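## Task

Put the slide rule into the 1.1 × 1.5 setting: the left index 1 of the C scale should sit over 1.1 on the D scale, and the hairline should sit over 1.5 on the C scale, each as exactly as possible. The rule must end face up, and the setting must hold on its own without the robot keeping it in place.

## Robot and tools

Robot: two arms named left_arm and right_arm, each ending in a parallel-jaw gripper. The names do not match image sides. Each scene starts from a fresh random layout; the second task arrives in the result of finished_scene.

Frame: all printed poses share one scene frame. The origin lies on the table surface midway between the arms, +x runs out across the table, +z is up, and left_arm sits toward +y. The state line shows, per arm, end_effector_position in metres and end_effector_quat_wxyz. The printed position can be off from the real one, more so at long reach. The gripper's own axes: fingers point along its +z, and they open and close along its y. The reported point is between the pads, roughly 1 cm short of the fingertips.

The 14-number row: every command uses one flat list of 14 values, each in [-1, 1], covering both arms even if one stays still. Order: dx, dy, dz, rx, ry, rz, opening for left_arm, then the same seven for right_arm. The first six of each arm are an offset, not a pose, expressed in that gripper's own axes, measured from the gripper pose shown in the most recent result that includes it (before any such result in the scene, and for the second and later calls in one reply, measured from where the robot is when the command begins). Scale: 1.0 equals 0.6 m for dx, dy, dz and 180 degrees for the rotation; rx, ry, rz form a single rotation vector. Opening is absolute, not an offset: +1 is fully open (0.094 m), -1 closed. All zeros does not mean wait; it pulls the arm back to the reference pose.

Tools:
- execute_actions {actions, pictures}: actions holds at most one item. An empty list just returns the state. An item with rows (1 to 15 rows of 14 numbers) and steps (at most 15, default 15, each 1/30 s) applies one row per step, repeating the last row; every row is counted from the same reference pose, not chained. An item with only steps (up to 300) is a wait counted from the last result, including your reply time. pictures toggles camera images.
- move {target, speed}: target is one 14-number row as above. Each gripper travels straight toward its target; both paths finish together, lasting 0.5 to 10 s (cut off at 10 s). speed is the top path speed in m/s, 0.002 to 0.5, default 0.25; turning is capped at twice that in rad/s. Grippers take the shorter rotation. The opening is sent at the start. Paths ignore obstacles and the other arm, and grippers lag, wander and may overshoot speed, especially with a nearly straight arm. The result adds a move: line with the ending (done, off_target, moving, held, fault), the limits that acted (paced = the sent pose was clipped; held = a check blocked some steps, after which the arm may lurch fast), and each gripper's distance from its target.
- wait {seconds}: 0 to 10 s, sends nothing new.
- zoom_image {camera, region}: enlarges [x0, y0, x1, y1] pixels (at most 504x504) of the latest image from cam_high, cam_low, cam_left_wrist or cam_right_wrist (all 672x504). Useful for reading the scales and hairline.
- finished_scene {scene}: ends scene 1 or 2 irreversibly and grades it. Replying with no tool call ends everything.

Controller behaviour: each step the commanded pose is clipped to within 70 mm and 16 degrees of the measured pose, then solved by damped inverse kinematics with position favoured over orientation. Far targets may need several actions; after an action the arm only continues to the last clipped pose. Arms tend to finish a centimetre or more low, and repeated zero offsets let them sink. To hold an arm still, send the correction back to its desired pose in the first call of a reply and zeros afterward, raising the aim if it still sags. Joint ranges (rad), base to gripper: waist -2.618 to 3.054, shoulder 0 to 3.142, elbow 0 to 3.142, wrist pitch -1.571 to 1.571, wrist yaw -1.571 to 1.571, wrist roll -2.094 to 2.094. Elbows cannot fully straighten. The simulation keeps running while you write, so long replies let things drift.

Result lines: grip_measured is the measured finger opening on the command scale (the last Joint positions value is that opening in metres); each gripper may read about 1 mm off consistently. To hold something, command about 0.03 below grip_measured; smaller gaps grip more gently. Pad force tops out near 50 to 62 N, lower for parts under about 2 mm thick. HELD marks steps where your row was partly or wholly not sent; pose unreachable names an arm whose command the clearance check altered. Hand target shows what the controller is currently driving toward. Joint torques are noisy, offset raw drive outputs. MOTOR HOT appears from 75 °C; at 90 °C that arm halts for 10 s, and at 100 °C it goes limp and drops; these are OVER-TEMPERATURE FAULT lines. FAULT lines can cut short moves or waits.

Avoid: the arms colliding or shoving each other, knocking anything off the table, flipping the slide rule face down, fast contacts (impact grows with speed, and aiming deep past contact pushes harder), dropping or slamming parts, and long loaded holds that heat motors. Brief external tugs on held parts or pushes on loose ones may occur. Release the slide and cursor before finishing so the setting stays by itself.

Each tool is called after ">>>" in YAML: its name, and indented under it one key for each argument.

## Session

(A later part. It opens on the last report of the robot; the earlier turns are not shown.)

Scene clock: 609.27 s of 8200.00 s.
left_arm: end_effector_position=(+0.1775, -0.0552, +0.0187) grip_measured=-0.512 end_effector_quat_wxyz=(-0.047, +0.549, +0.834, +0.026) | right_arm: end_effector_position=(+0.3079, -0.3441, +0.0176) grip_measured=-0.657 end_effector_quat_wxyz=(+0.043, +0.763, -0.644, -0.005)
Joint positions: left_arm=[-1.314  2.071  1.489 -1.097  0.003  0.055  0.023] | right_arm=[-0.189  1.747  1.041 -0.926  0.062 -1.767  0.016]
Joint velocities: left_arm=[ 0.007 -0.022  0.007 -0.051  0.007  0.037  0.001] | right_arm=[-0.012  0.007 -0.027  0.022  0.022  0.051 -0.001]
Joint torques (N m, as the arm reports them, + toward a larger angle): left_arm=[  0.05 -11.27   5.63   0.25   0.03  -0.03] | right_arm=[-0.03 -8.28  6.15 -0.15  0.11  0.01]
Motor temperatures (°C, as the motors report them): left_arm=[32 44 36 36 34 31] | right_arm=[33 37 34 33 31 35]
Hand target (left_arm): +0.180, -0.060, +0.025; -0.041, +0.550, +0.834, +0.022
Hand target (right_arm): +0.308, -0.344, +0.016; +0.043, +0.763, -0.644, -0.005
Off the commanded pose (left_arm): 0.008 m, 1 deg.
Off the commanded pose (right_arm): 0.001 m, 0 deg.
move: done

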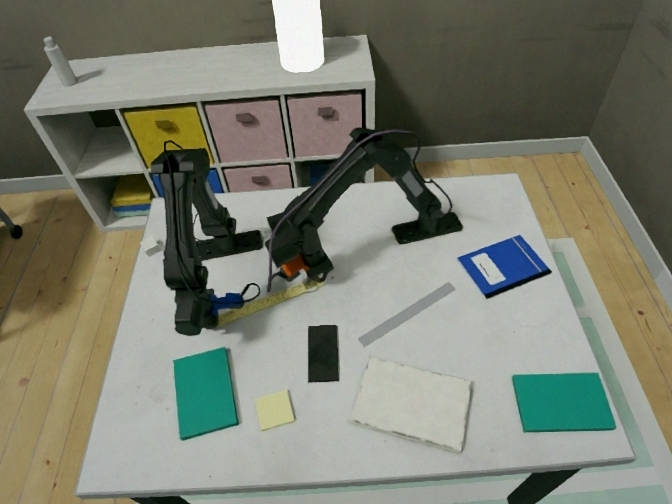

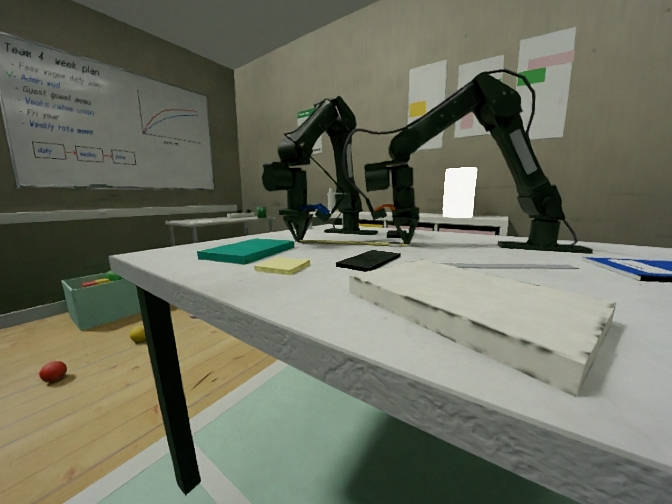

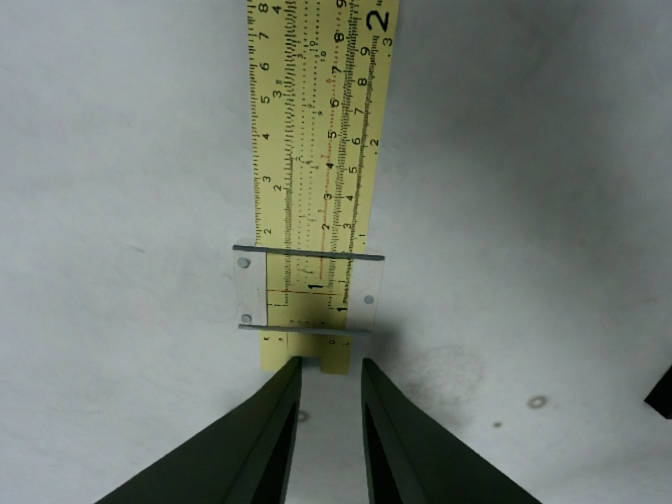

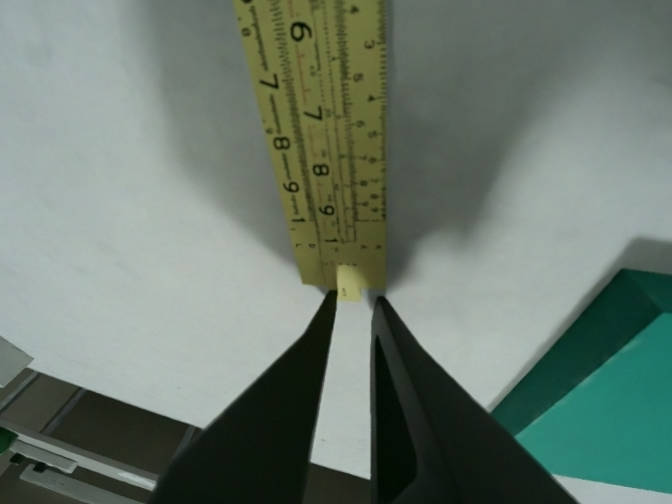

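>>> move:
  target: [-0.013,0,-0.003,0,0,0,-0.51, 0,0,0.002,0,0,0,-0.66]
  speed: 0.01

>>> zoom_image:
  camera: "cam_left_wrist"
  region: [260,240,380,380]

Scene clock: 612.90 s of 8200.00 s.
left_arm: end_effector_position=(+0.1773, -0.0548, +0.0170) grip_measured=-0.512 end_effector_quat_wxyz=(-0.057, +0.549, +0.833, +0.031) | right_arm: end_effector_position=(+0.3079, -0.3441, +0.0176) grip_measured=-0.657 end_effector_quat_wxyz=(+0.043, +0.763, -0.644, -0.005)
Joint positions: left_arm=[-1.314  2.092  1.511 -1.12   0.003  0.055  0.023] | right_arm=[-0.189  1.747  1.041 -0.926  0.062 -1.767  0.016]
Joint velocities: left_arm=[-0.007 -0.017 -0.017 -0.051  0.022  0.007 -0.001] | right_arm=[-0.007  0.012 -0.027 -0.051 -0.007  0.051 -0.   ]
Joint torques (N m, as the arm reports them, + toward a larger angle): left_arm=[  0.07 -10.97   5.39   0.31   0.01  -0.04] | right_arm=[ 0.16 -8.36  6.34 -0.09  0.05 -0.04]
Motor temperatures (°C, as the motors report them): left_arm=[32 44 36 36 34 31] | right_arm=[33 37 34 33 31 35]
Hand target (left_arm): +0.181, -0.062, +0.020; -0.047, +0.549, +0.834, +0.026
Hand target (right_arm): +0.308, -0.344, +0.016; +0.043, +0.763, -0.644, -0.005
Off the commanded pose (left_arm): 0.009 m, 1 deg.
Off the commanded pose (right_arm): 0.001 m, 0 deg.
move: done

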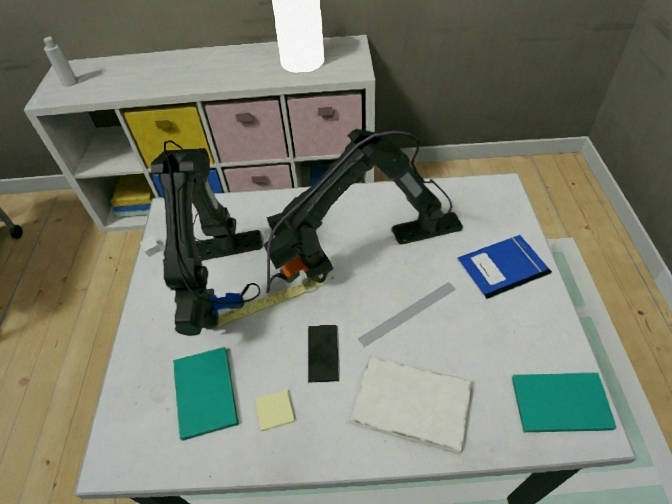

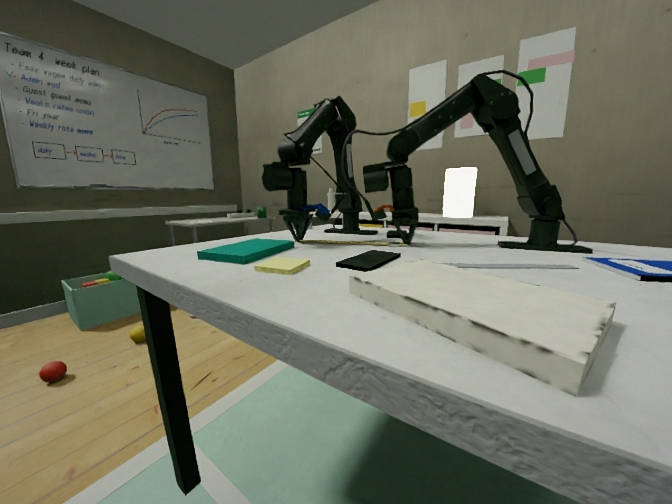

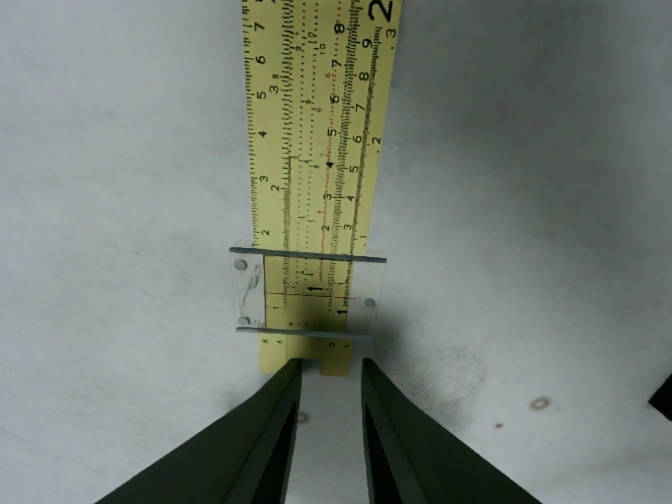

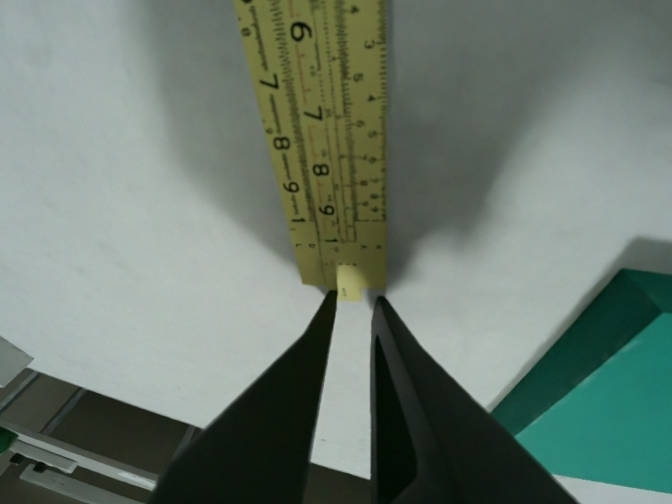

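Region (260, 240, 380, 380) of cam_left_wrist's 672x504 image, scaled by 3.600, with more detail than that image has; it fills the left 432 columns of this view, and the rest is white.

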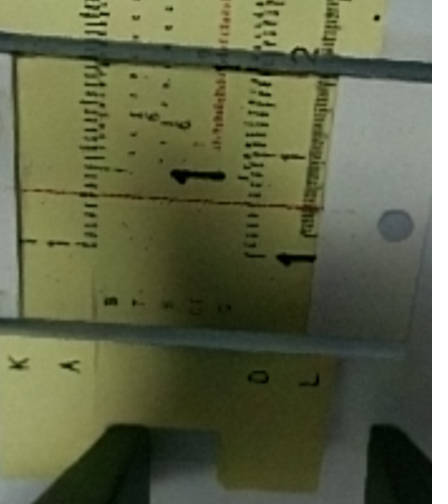

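>>> move:
  target: [-0.016,0,-0.006,0,0,0,-0.51, 0,0,0.002,0,0,0,-0.66]
  speed: 0.01

>>> zoom_image:
  camera: "cam_left_wrist"
  region: [260,240,380,380]

Scene clock: 617.07 s of 8200.00 s.
left_arm: end_effector_position=(+0.1774, -0.0551, +0.0173) grip_measured=-0.512 end_effector_quat_wxyz=(-0.068, +0.548, +0.833, +0.038) | right_arm: end_effector_position=(+0.3079, -0.3441, +0.0176) grip_measured=-0.657 end_effector_quat_wxyz=(+0.043, +0.763, -0.644, -0.005)
Joint positions: left_arm=[-1.314  2.117  1.549 -1.158  0.003  0.055  0.023] | right_arm=[-0.189  1.747  1.041 -0.926  0.062 -1.767  0.016]
Joint velocities: left_arm=[-0.007 -0.002 -0.002  0.037  0.051 -0.007  0.   ] | right_arm=[ 0.002  0.007  0.012 -0.022  0.007  0.007  0.001]
Joint torques (N m, as the arm reports them, + toward a larger angle): left_arm=[ -0.02 -11.08   5.42   0.34   0.    -0.02] | right_arm=[ 0.16 -8.26  6.18 -0.14  0.07 -0.01]
Motor temperatures (°C, as the motors report them): left_arm=[32 44 36 36 34 31] | right_arm=[33 37 34 33 31 35]
Hand target (left_arm): +0.181, -0.064, +0.020; -0.056, +0.549, +0.833, +0.031
Hand target (right_arm): +0.308, -0.344, +0.016; +0.043, +0.763, -0.644, -0.005
Off the commanded pose (left_arm): 0.010 m, 2 deg.
Off the commanded pose (right_arm): 0.001 m, 0 deg.
move: done

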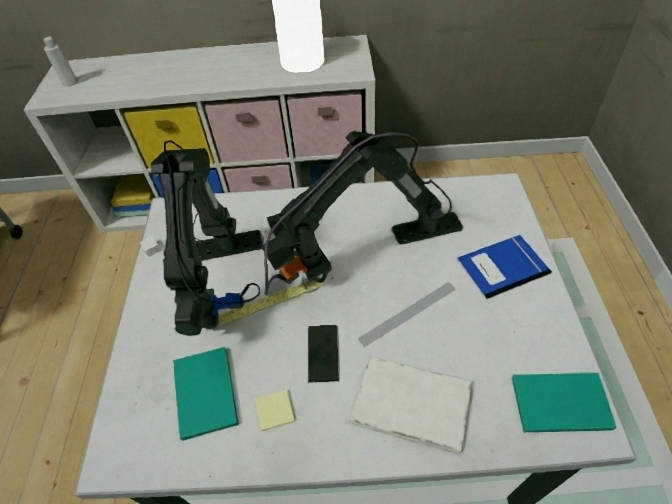

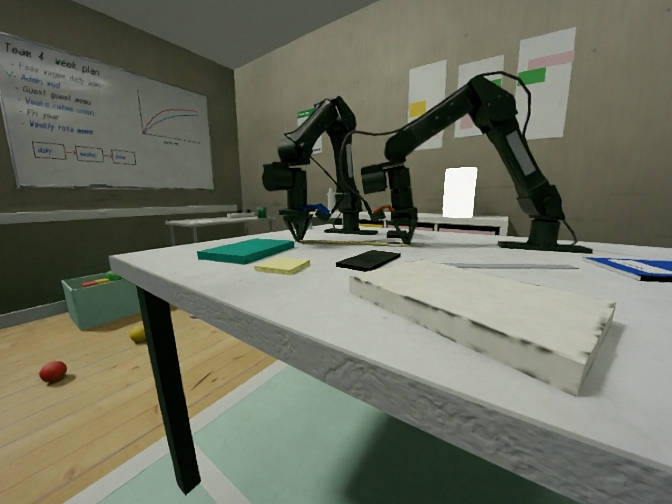

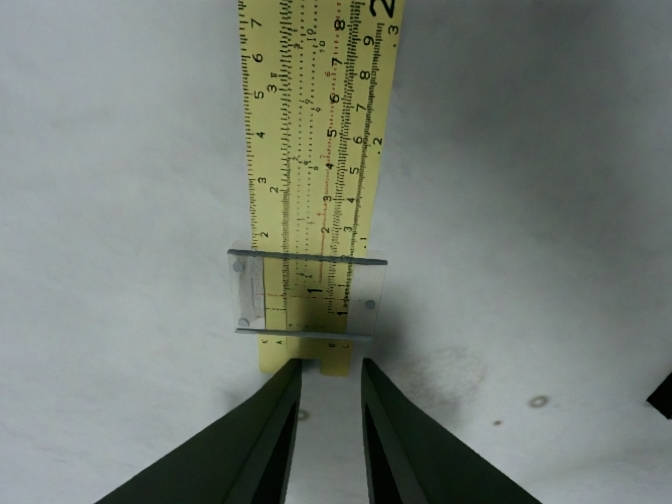

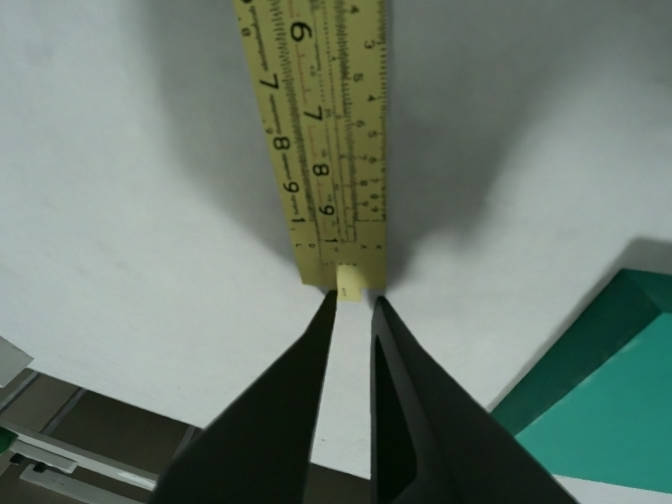

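Region (260, 240, 380, 380) of cam_left_wrist's 672x504 image, scaled by 3.600, with more detail than that image has; it fills the left 432 columns of this view, and the rest is white.

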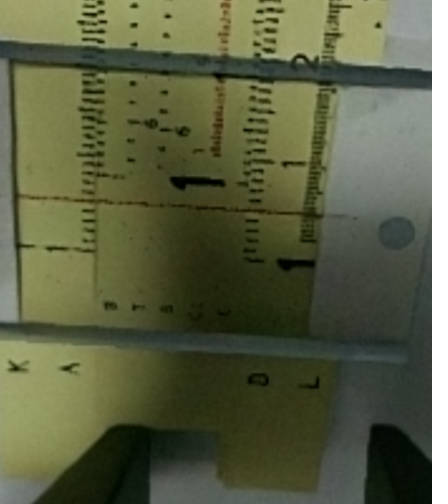

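>>> move:
  target: [-0.014,0,-0.006,0,-0.015,0,-0.51, -0.012,0,0.002,0,0,0,-0.66]
  speed: 0.01

>>> zoom_image:
  camera: "cam_left_wrist"
  region: [260,240,380,380]

Scene clock: 624.13 s of 8200.00 s.
left_arm: end_effector_position=(+0.1775, -0.0551, +0.0172) grip_measured=-0.512 end_effector_quat_wxyz=(-0.068, +0.548, +0.833, +0.038) | right_arm: end_effector_position=(+0.3080, -0.3435, +0.0178) grip_measured=-0.657 end_effector_quat_wxyz=(+0.050, +0.763, -0.644, +0.001)
Joint positions: left_arm=[-1.314  2.118  1.549 -1.158  0.003  0.055  0.023] | right_arm=[-0.176  1.747  1.041 -0.926  0.079 -1.753  0.016]
Joint velocities: left_arm=[ 0.002  0.002 -0.002  0.095 -0.022 -0.022  0.001] | right_arm=[-0.007  0.012  0.022 -0.037 -0.007  0.066 -0.001]
Joint torques (N m, as the arm reports them, + toward a larger angle): left_arm=[ -0.02 -12.95   3.05   0.65   0.05  -0.03] | right_arm=[ 1.07 -8.84  5.69 -0.09 -0.14  0.09]
Motor temperatures (°C, as the motors report them): left_arm=[32 44 36 36 34 31] | right_arm=[33 37 34 33 31 35]
Hand target (left_arm): +0.181, -0.063, +0.020; -0.049, +0.549, +0.834, +0.026
Hand target (right_arm): +0.307, -0.337, +0.016; +0.043, +0.764, -0.644, -0.005
Off the commanded pose (left_arm): 0.009 m, 3 deg.
Off the commanded pose (right_arm): 0.007 m, 1 deg.
After step 90, 1.50 s passed at rest.
move: off_target (left_arm)

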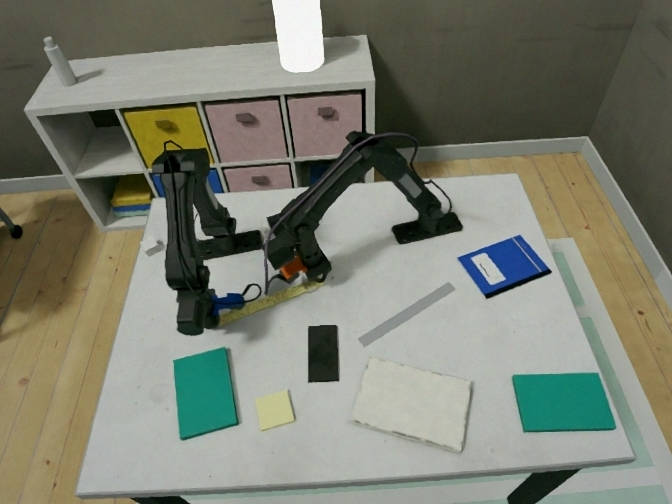

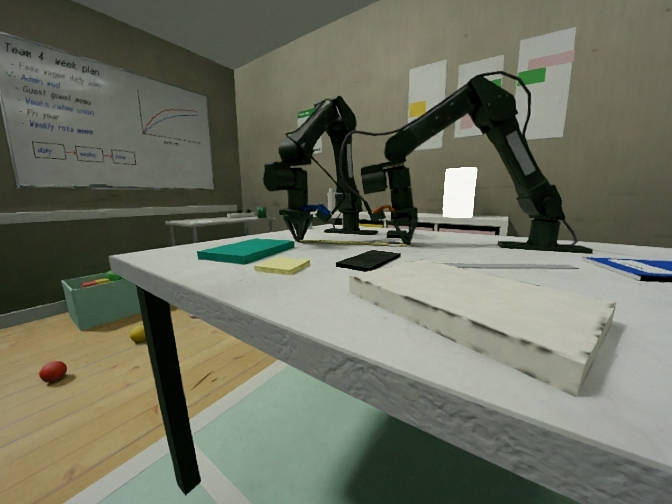

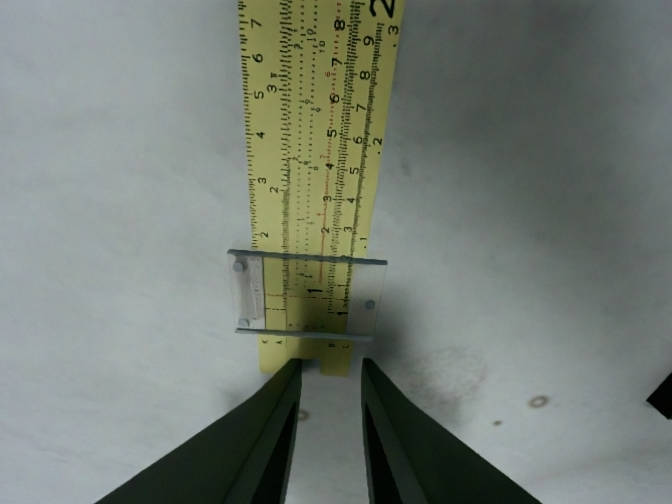

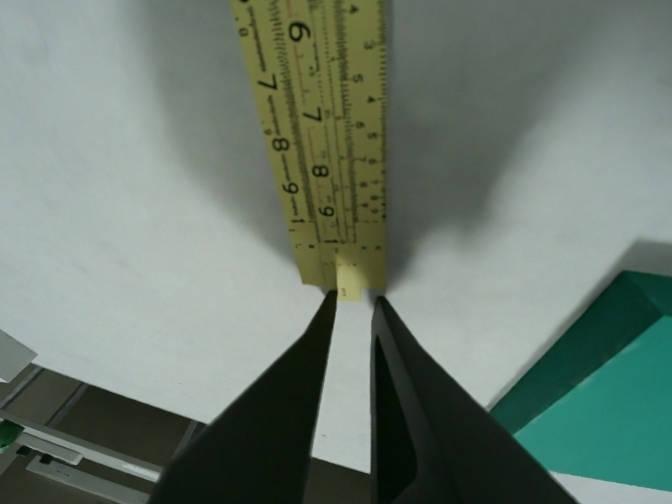

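Region (260, 240, 380, 380) of cam_left_wrist's 672x504 image, scaled by 3.600, with more detail than that image has; it fills the left 432 columns of this view, and the rest is white.

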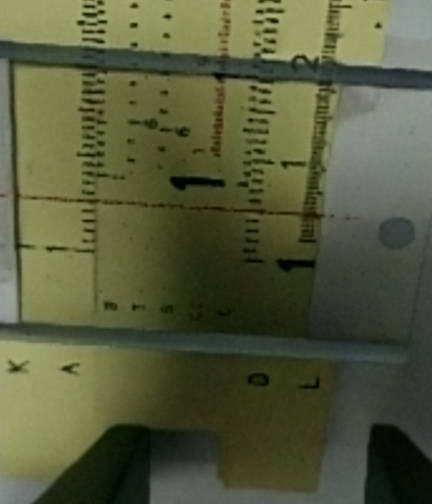

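>>> move:
  target: [-0.014,0,-0.011,0,0,0,-0.51, -0.016,0,0.002,0,0,0,-0.66]
  speed: 0.01

>>> zoom_image:
  camera: "cam_left_wrist"
  region: [260,240,380,380]

Scene clock: 633.83 s of 8200.00 s.
left_arm: end_effector_position=(+0.1776, -0.0553, +0.0178) grip_measured=-0.512 end_effector_quat_wxyz=(-0.080, +0.548, +0.832, +0.045) | right_arm: end_effector_position=(+0.3083, -0.3422, +0.0182) grip_measured=-0.657 end_effector_quat_wxyz=(+0.058, +0.763, -0.644, +0.010)
Joint positions: left_arm=[-1.314  2.144  1.587 -1.198  0.003  0.055  0.023] | right_arm=[-0.156  1.747  1.041 -0.926  0.101 -1.733  0.016]
Joint velocities: left_arm=[ 0.007 -0.002  0.002 -0.051 -0.007 -0.007  0.   ] | right_arm=[-0.007 -0.002  0.012  0.022 -0.022  0.022 -0.   ]
Joint torques (N m, as the arm reports them, + toward a larger angle): left_arm=[ -0.01 -11.82   5.54   0.2    0.02   0.02] | right_arm=[ 1.19 -8.66  5.58 -0.16 -0.2   0.12]
Motor temperatures (°C, as the motors report them): left_arm=[32 44 35 36 34 31] | right_arm=[33 37 34 33 31 35]
Hand target (left_arm): +0.181, -0.063, +0.023; -0.068, +0.548, +0.833, +0.038
Hand target (right_arm): +0.306, -0.334, +0.016; +0.050, +0.763, -0.644, +0.001
Off the commanded pose (left_arm): 0.010 m, 2 deg.
Off the commanded pose (right_arm): 0.008 m, 1 deg.
After step 90, 5.40 s passed at rest.
move: done

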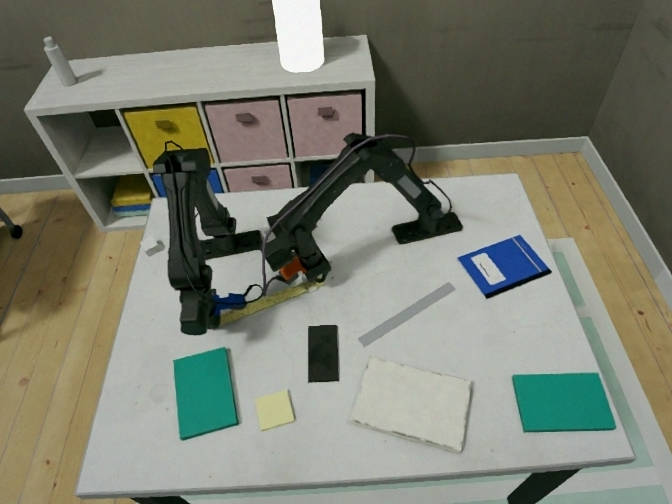

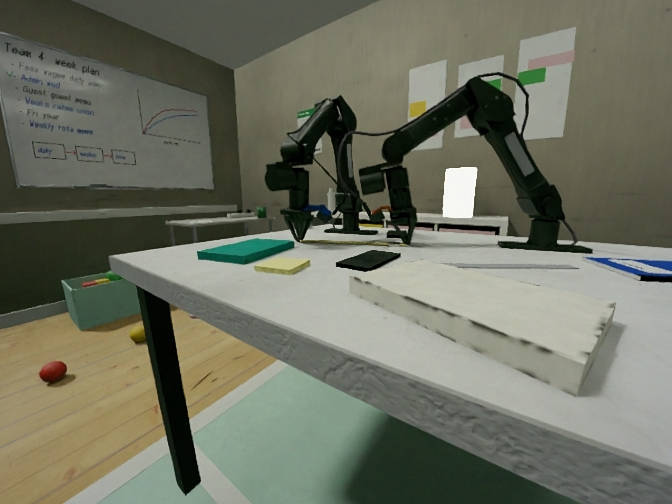

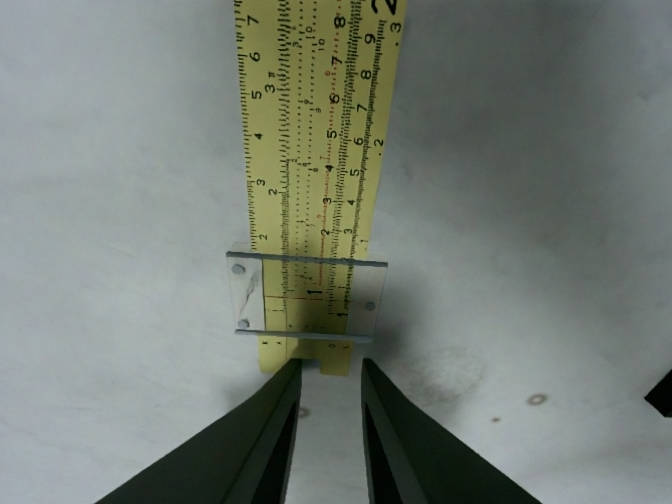

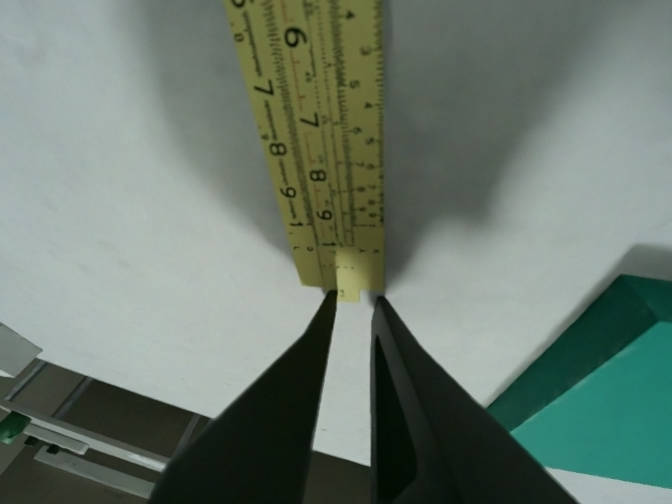

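Region (260, 240, 380, 380) of cam_left_wrist's 672x504 image, scaled by 3.600, with more detail than that image has; it fills the left 432 columns of this view, and the rest is white.

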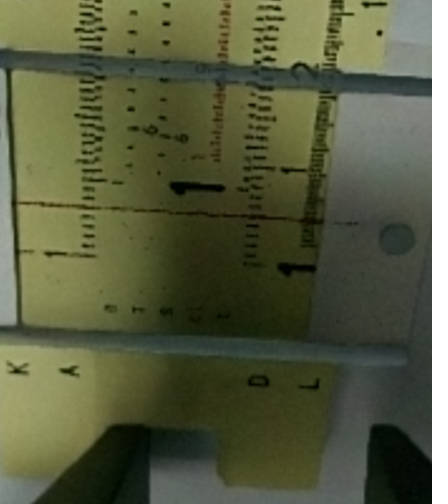

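>>> move:
  target: [-0.016,0,-0.011,0,-0.035,0,-0.51, -0.010,0,0,0,-0.025,0,-0.66]
  speed: 0.01

>>> zoom_image:
  camera: "cam_left_wrist"
  region: [260,240,380,380]

Scene clock: 646.20 s of 8200.00 s.
left_arm: end_effector_position=(+0.1774, -0.0549, +0.0169) grip_measured=-0.512 end_effector_quat_wxyz=(-0.060, +0.549, +0.833, +0.033) | right_arm: end_effector_position=(+0.3079, -0.3426, +0.0177) grip_measured=-0.657 end_effector_quat_wxyz=(+0.047, +0.762, -0.646, -0.001)
Joint positions: left_arm=[-1.314  2.099  1.52  -1.129  0.003  0.055  0.023] | right_arm=[-0.178  1.747  1.041 -0.926  0.071 -1.75   0.016]
Joint velocities: left_arm=[-0.012  0.007 -0.007  0.007 -0.007 -0.066  0.   ] | right_arm=[-0.027 -0.012 -0.002 -0.007 -0.007 -0.007 -0.001]
Joint torques (N m, as the arm reports them, + toward a larger angle): left_arm=[  0.16 -13.6    2.9    0.72   0.07  -0.07] | right_arm=[-0.29 -7.74  7.48 -0.26 -0.41 -0.09]
Motor temperatures (°C, as the motors report them): left_arm=[32 45 35 36 34 31] | right_arm=[33 37 34 33 31 35]
Hand target (left_arm): +0.182, -0.065, +0.023; -0.034, +0.549, +0.835, +0.016
Hand target (right_arm): +0.307, -0.336, +0.018; +0.033, +0.762, -0.646, -0.019
Off the commanded pose (left_arm): 0.012 m, 4 deg.
Off the commanded pose (right_arm): 0.006 m, 3 deg.
After step 90, 3.63 s passed at rest.
move: off_target (left_arm, right_arm)

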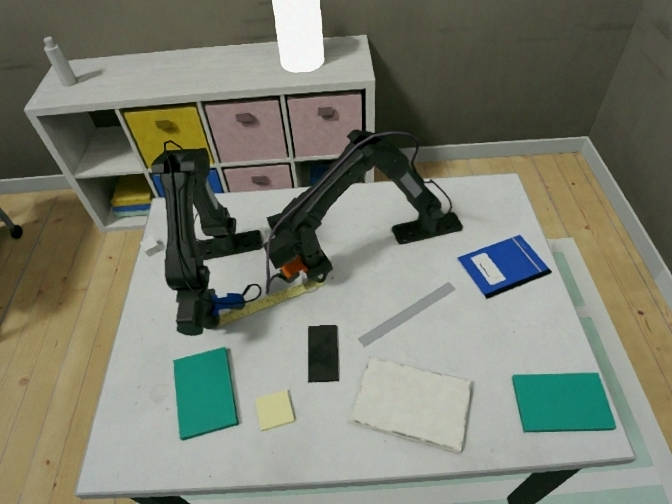

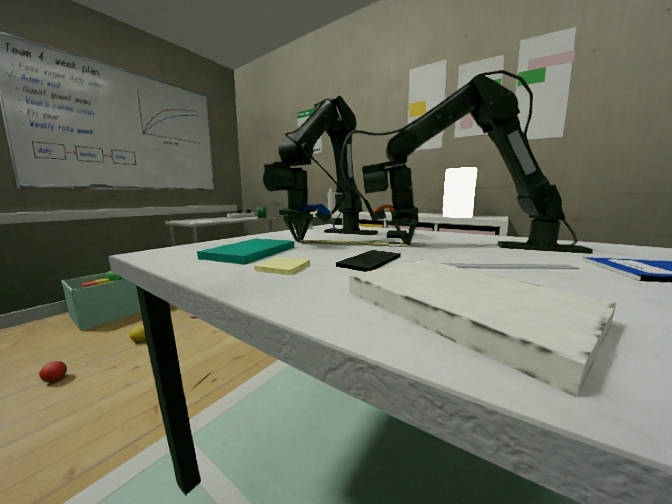

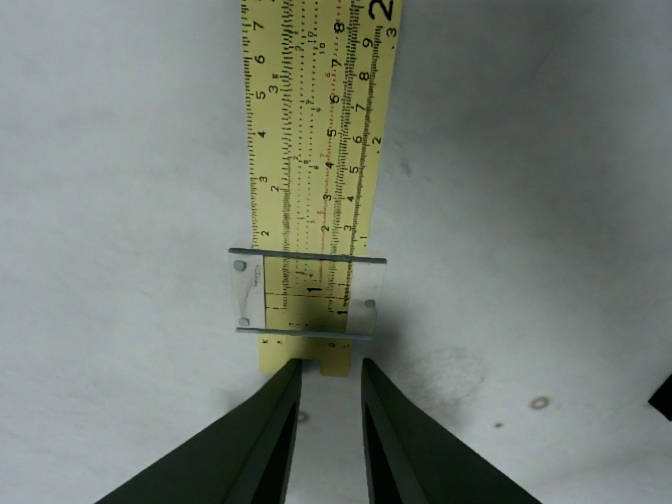

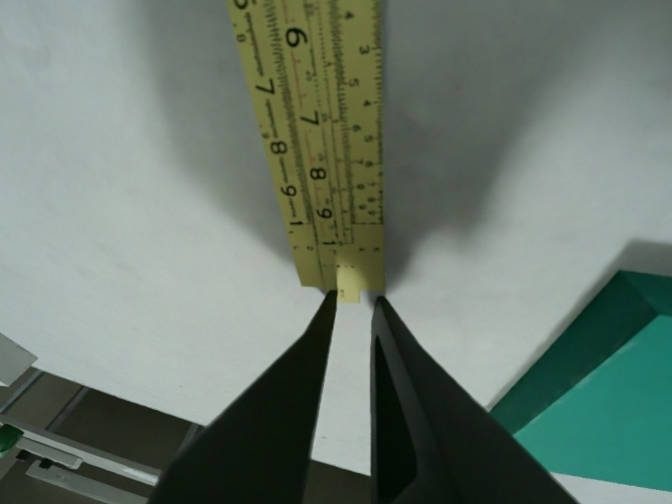

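Region (260, 240, 380, 380) of cam_left_wrist's 672x504 image, scaled by 3.600, with more detail than that image has; it fills the left 432 columns of this view, and the rest is white.

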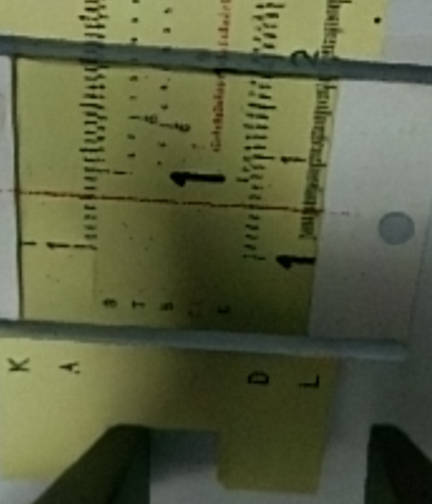

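>>> move:
  target: [0.004,-0.013,-0.014,0,0,0,-0.51, -0.004,0,0,0,0,0,-0.66]
  speed: 0.01

>>> zoom_image:
  camera: "cam_left_wrist"
  region: [250,240,380,380]

Scene clock: 651.37 s of 8200.00 s.
left_arm: end_effector_position=(+0.1727, -0.0528, +0.0176) grip_measured=-0.512 end_effector_quat_wxyz=(-0.066, +0.547, +0.834, +0.038) | right_arm: end_effector_position=(+0.3079, -0.3429, +0.0178) grip_measured=-0.657 end_effector_quat_wxyz=(+0.047, +0.762, -0.646, -0.001)
Joint positions: left_arm=[-1.323  2.098  1.52  -1.145  0.003  0.042  0.023] | right_arm=[-0.178  1.747  1.041 -0.926  0.072 -1.75   0.016]
Joint velocities: left_arm=[ 0.002  0.037 -0.002 -0.007  0.007 -0.022 -0.001] | right_arm=[-0.017  0.007 -0.002  0.022 -0.066 -0.051  0.   ]
Joint torques (N m, as the arm reports them, + toward a larger angle): left_arm=[ -0.96 -12.96   4.33   0.13   0.04  -0.09] | right_arm=[ 0.69 -8.55  6.3  -0.17 -0.04  0.09]
Motor temperatures (°C, as the motors report them): left_arm=[32 45 35 36 34 31] | right_arm=[33 37 35 33 31 35]
Hand target (left_arm): +0.170, -0.057, +0.026; -0.059, +0.549, +0.833, +0.033
Hand target (right_arm): +0.308, -0.340, +0.018; +0.047, +0.762, -0.646, -0.001
Off the commanded pose (left_arm): 0.009 m, 1 deg.
Off the commanded pose (right_arm): 0.003 m, 0 deg.
After step 90, 0.77 s passed at rest.
move: done

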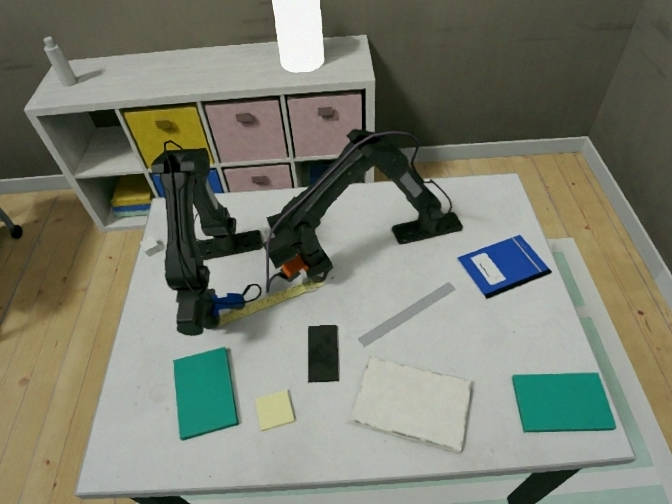

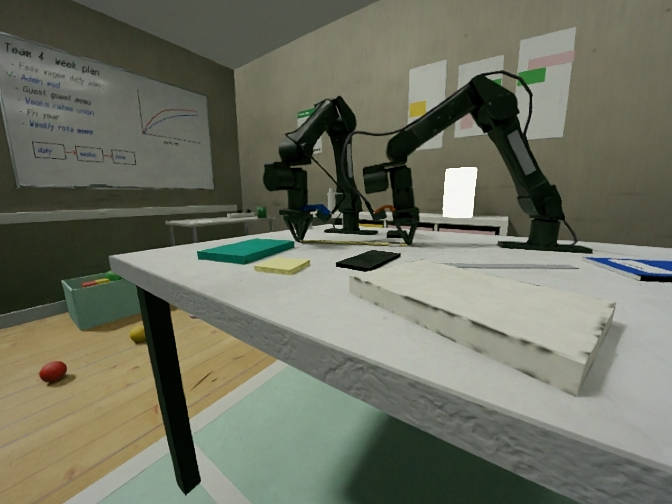

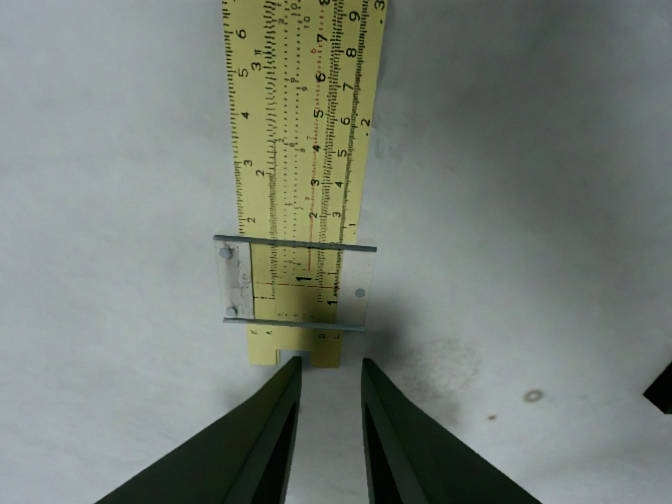

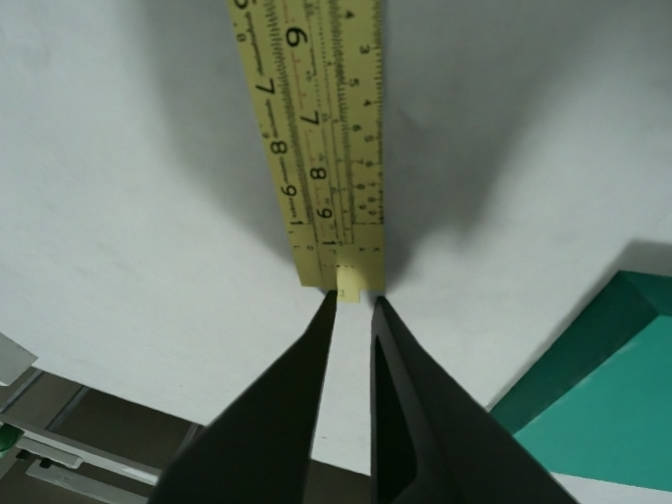

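Region (250, 240, 380, 380) of cam_left_wrist's 672x504 image, scaled by 3.600, with more detail than that image has; it fills the left 468 columns of this view, and the rest is white.

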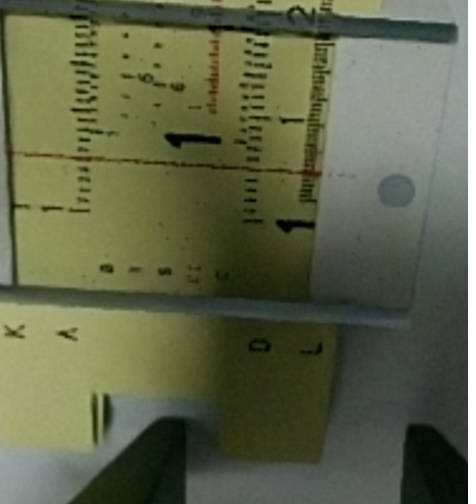

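>>> move:
  target: [-0.018,0,-0.008,0,-0.01,0,-0.51, -0.004,0,0,0,0,0,-0.66]
  speed: 0.01

>>> zoom_image:
  camera: "cam_left_wrist"
  region: [250,240,380,380]

Scene clock: 656.53 s of 8200.00 s.
left_arm: end_effector_position=(+0.1726, -0.0526, +0.0176) grip_measured=-0.512 end_effector_quat_wxyz=(-0.066, +0.547, +0.834, +0.038) | right_arm: end_effector_position=(+0.3079, -0.3429, +0.0178) grip_measured=-0.657 end_effector_quat_wxyz=(+0.047, +0.762, -0.646, -0.001)
Joint positions: left_arm=[-1.323  2.098  1.52  -1.146  0.003  0.042  0.023] | right_arm=[-0.178  1.747  1.041 -0.926  0.072 -1.75   0.016]
Joint velocities: left_arm=[-0.027 -0.022  0.012 -0.022 -0.051 -0.007 -0.002] | right_arm=[-0.007  0.002  0.007 -0.022  0.051 -0.022 -0.001]
Joint torques (N m, as the arm reports them, + toward a larger angle): left_arm=[  0.11 -10.84   5.64   0.36   0.04   0.01] | right_arm=[ 0.93 -8.59  6.48 -0.21  0.    0.14]
Motor temperatures (°C, as the motors report them): left_arm=[32 45 35 36 34 31] | right_arm=[33 37 35 33 31 35]
Hand target (left_arm): +0.177, -0.063, +0.021; -0.053, +0.548, +0.835, +0.029
Hand target (right_arm): +0.308, -0.341, +0.018; +0.047, +0.762, -0.646, -0.001
Off the commanded pose (left_arm): 0.012 m, 2 deg.
Off the commanded pose (right_arm): 0.002 m, 0 deg.
After step 90, 0.33 s passed at rest.
move: off_target (left_arm)

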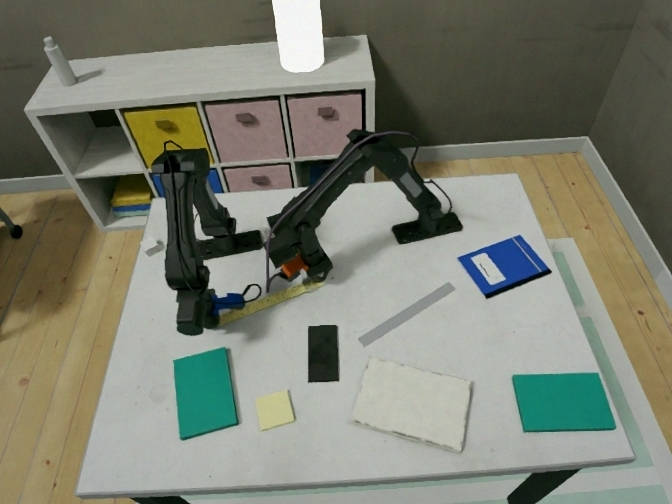

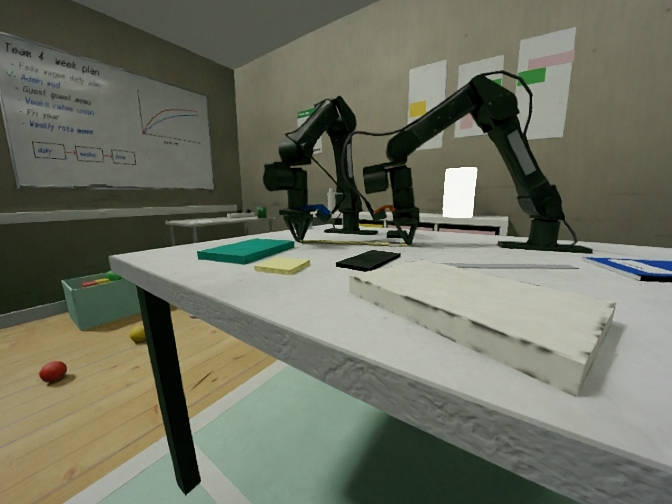

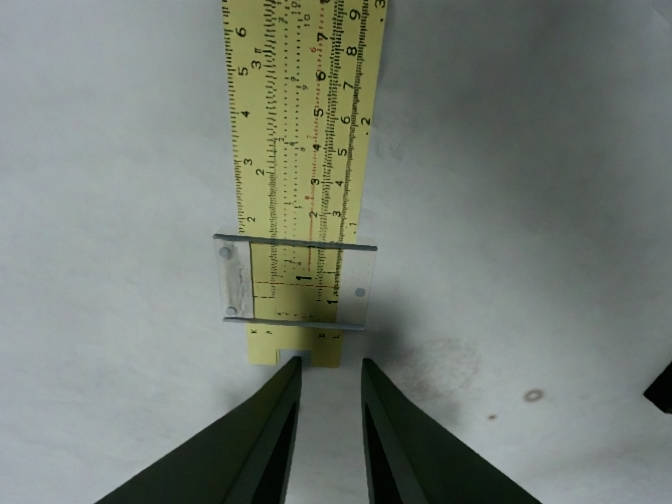

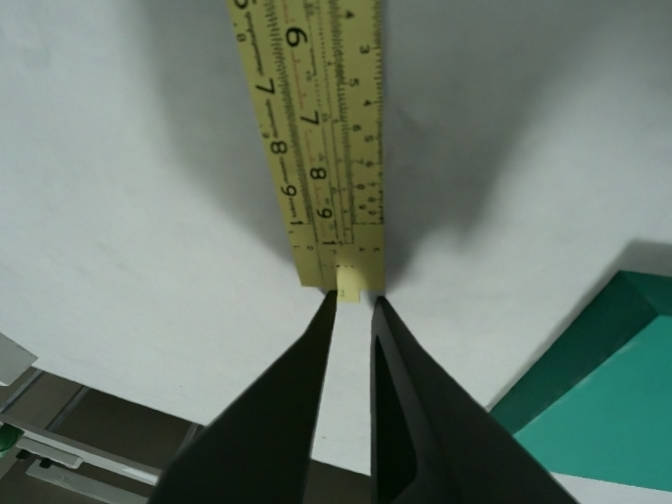

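Region (250, 240, 380, 380) of cam_left_wrist's 672x504 image, scaled by 3.600, with more detail than that image has; it fills the left 468 columns of this view, and the rest is white.

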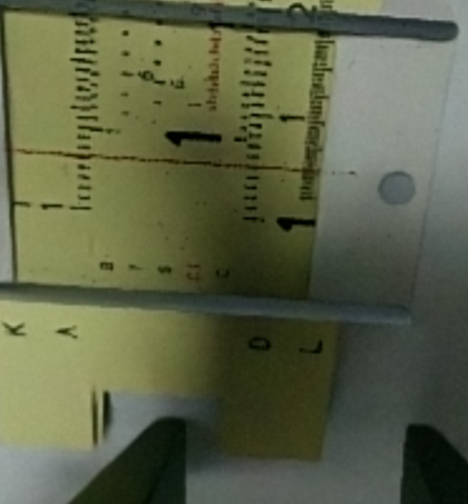

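>>> move:
  target: [-0.028,0,-0.008,0,-0.01,0,-0.51, -0.004,0,0,0,0,0,-0.66]
  speed: 0.01

>>> zoom_image:
  camera: "cam_left_wrist"
  region: [250,240,380,380]

Scene clock: 660.07 s of 8200.00 s.
left_arm: end_effector_position=(+0.1745, -0.0565, +0.0172) grip_measured=-0.512 end_effector_quat_wxyz=(-0.070, +0.547, +0.833, +0.040) | right_arm: end_effector_position=(+0.3079, -0.3429, +0.0178) grip_measured=-0.657 end_effector_quat_wxyz=(+0.047, +0.762, -0.646, -0.001)
Joint positions: left_arm=[-1.323  2.123  1.556 -1.166  0.003  0.042  0.023] | right_arm=[-0.178  1.747  1.041 -0.926  0.072 -1.75   0.016]
Joint velocities: left_arm=[-0.007 -0.007  0.002  0.051  0.007 -0.037 -0.001] | right_arm=[-0.007  0.002 -0.007  0.022  0.022 -0.051 -0.001]
Joint torques (N m, as the arm reports them, + toward a larger angle): left_arm=[  0.   -11.24   5.53   0.43   0.01  -0.01] | right_arm=[ 0.55 -8.27  6.4  -0.2   0.07  0.1 ]
Motor temperatures (°C, as the motors report them): left_arm=[32 45 36 36 34 31] | right_arm=[33 37 35 33 31 35]
Hand target (left_arm): +0.180, -0.068, +0.020; -0.053, +0.547, +0.835, +0.030
Hand target (right_arm): +0.308, -0.341, +0.018; +0.047, +0.762, -0.646, -0.001
Off the commanded pose (left_arm): 0.013 m, 2 deg.
Off the commanded pose (right_arm): 0.002 m, 0 deg.
move: off_target (left_arm)

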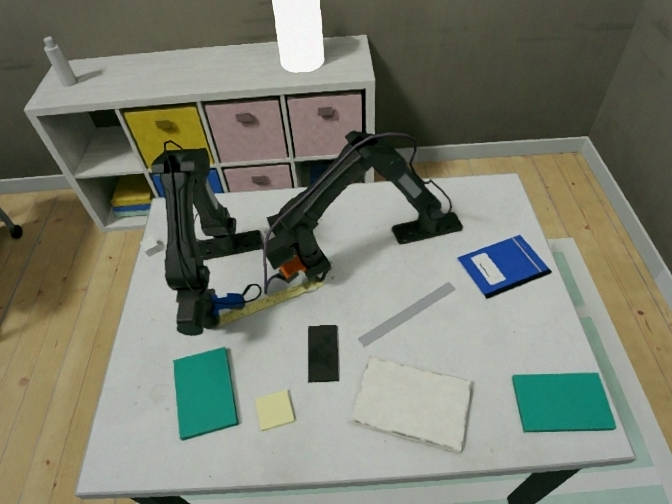

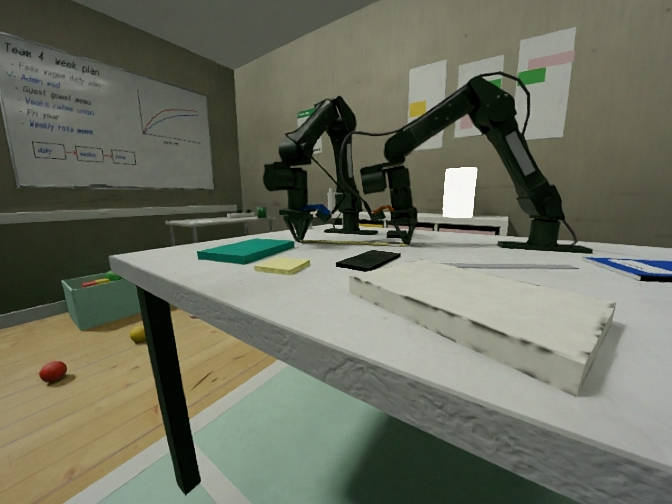

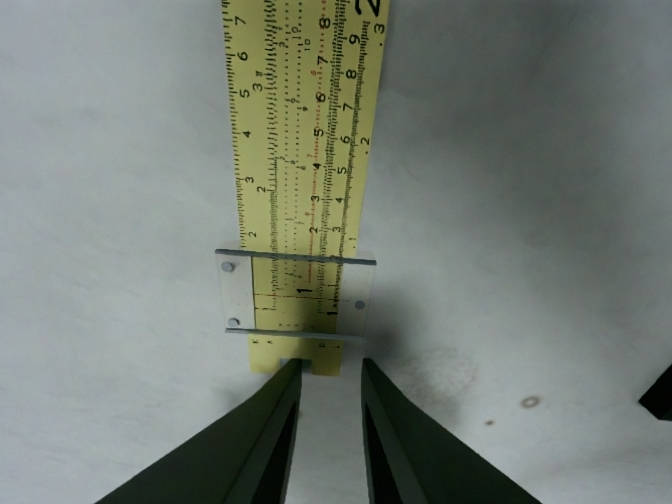

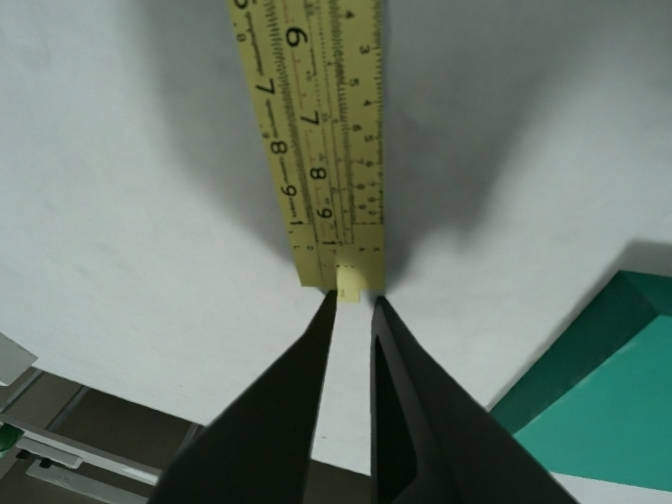

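Region (250, 240, 380, 380) of cam_left_wrist's 672x504 image, scaled by 3.600, with more detail than that image has; it fills the left 468 columns of this view, and the rest is white.

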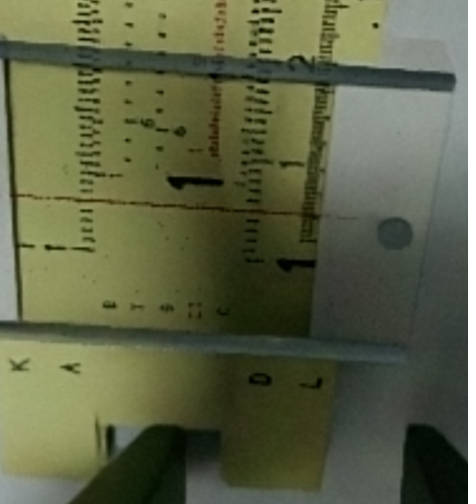

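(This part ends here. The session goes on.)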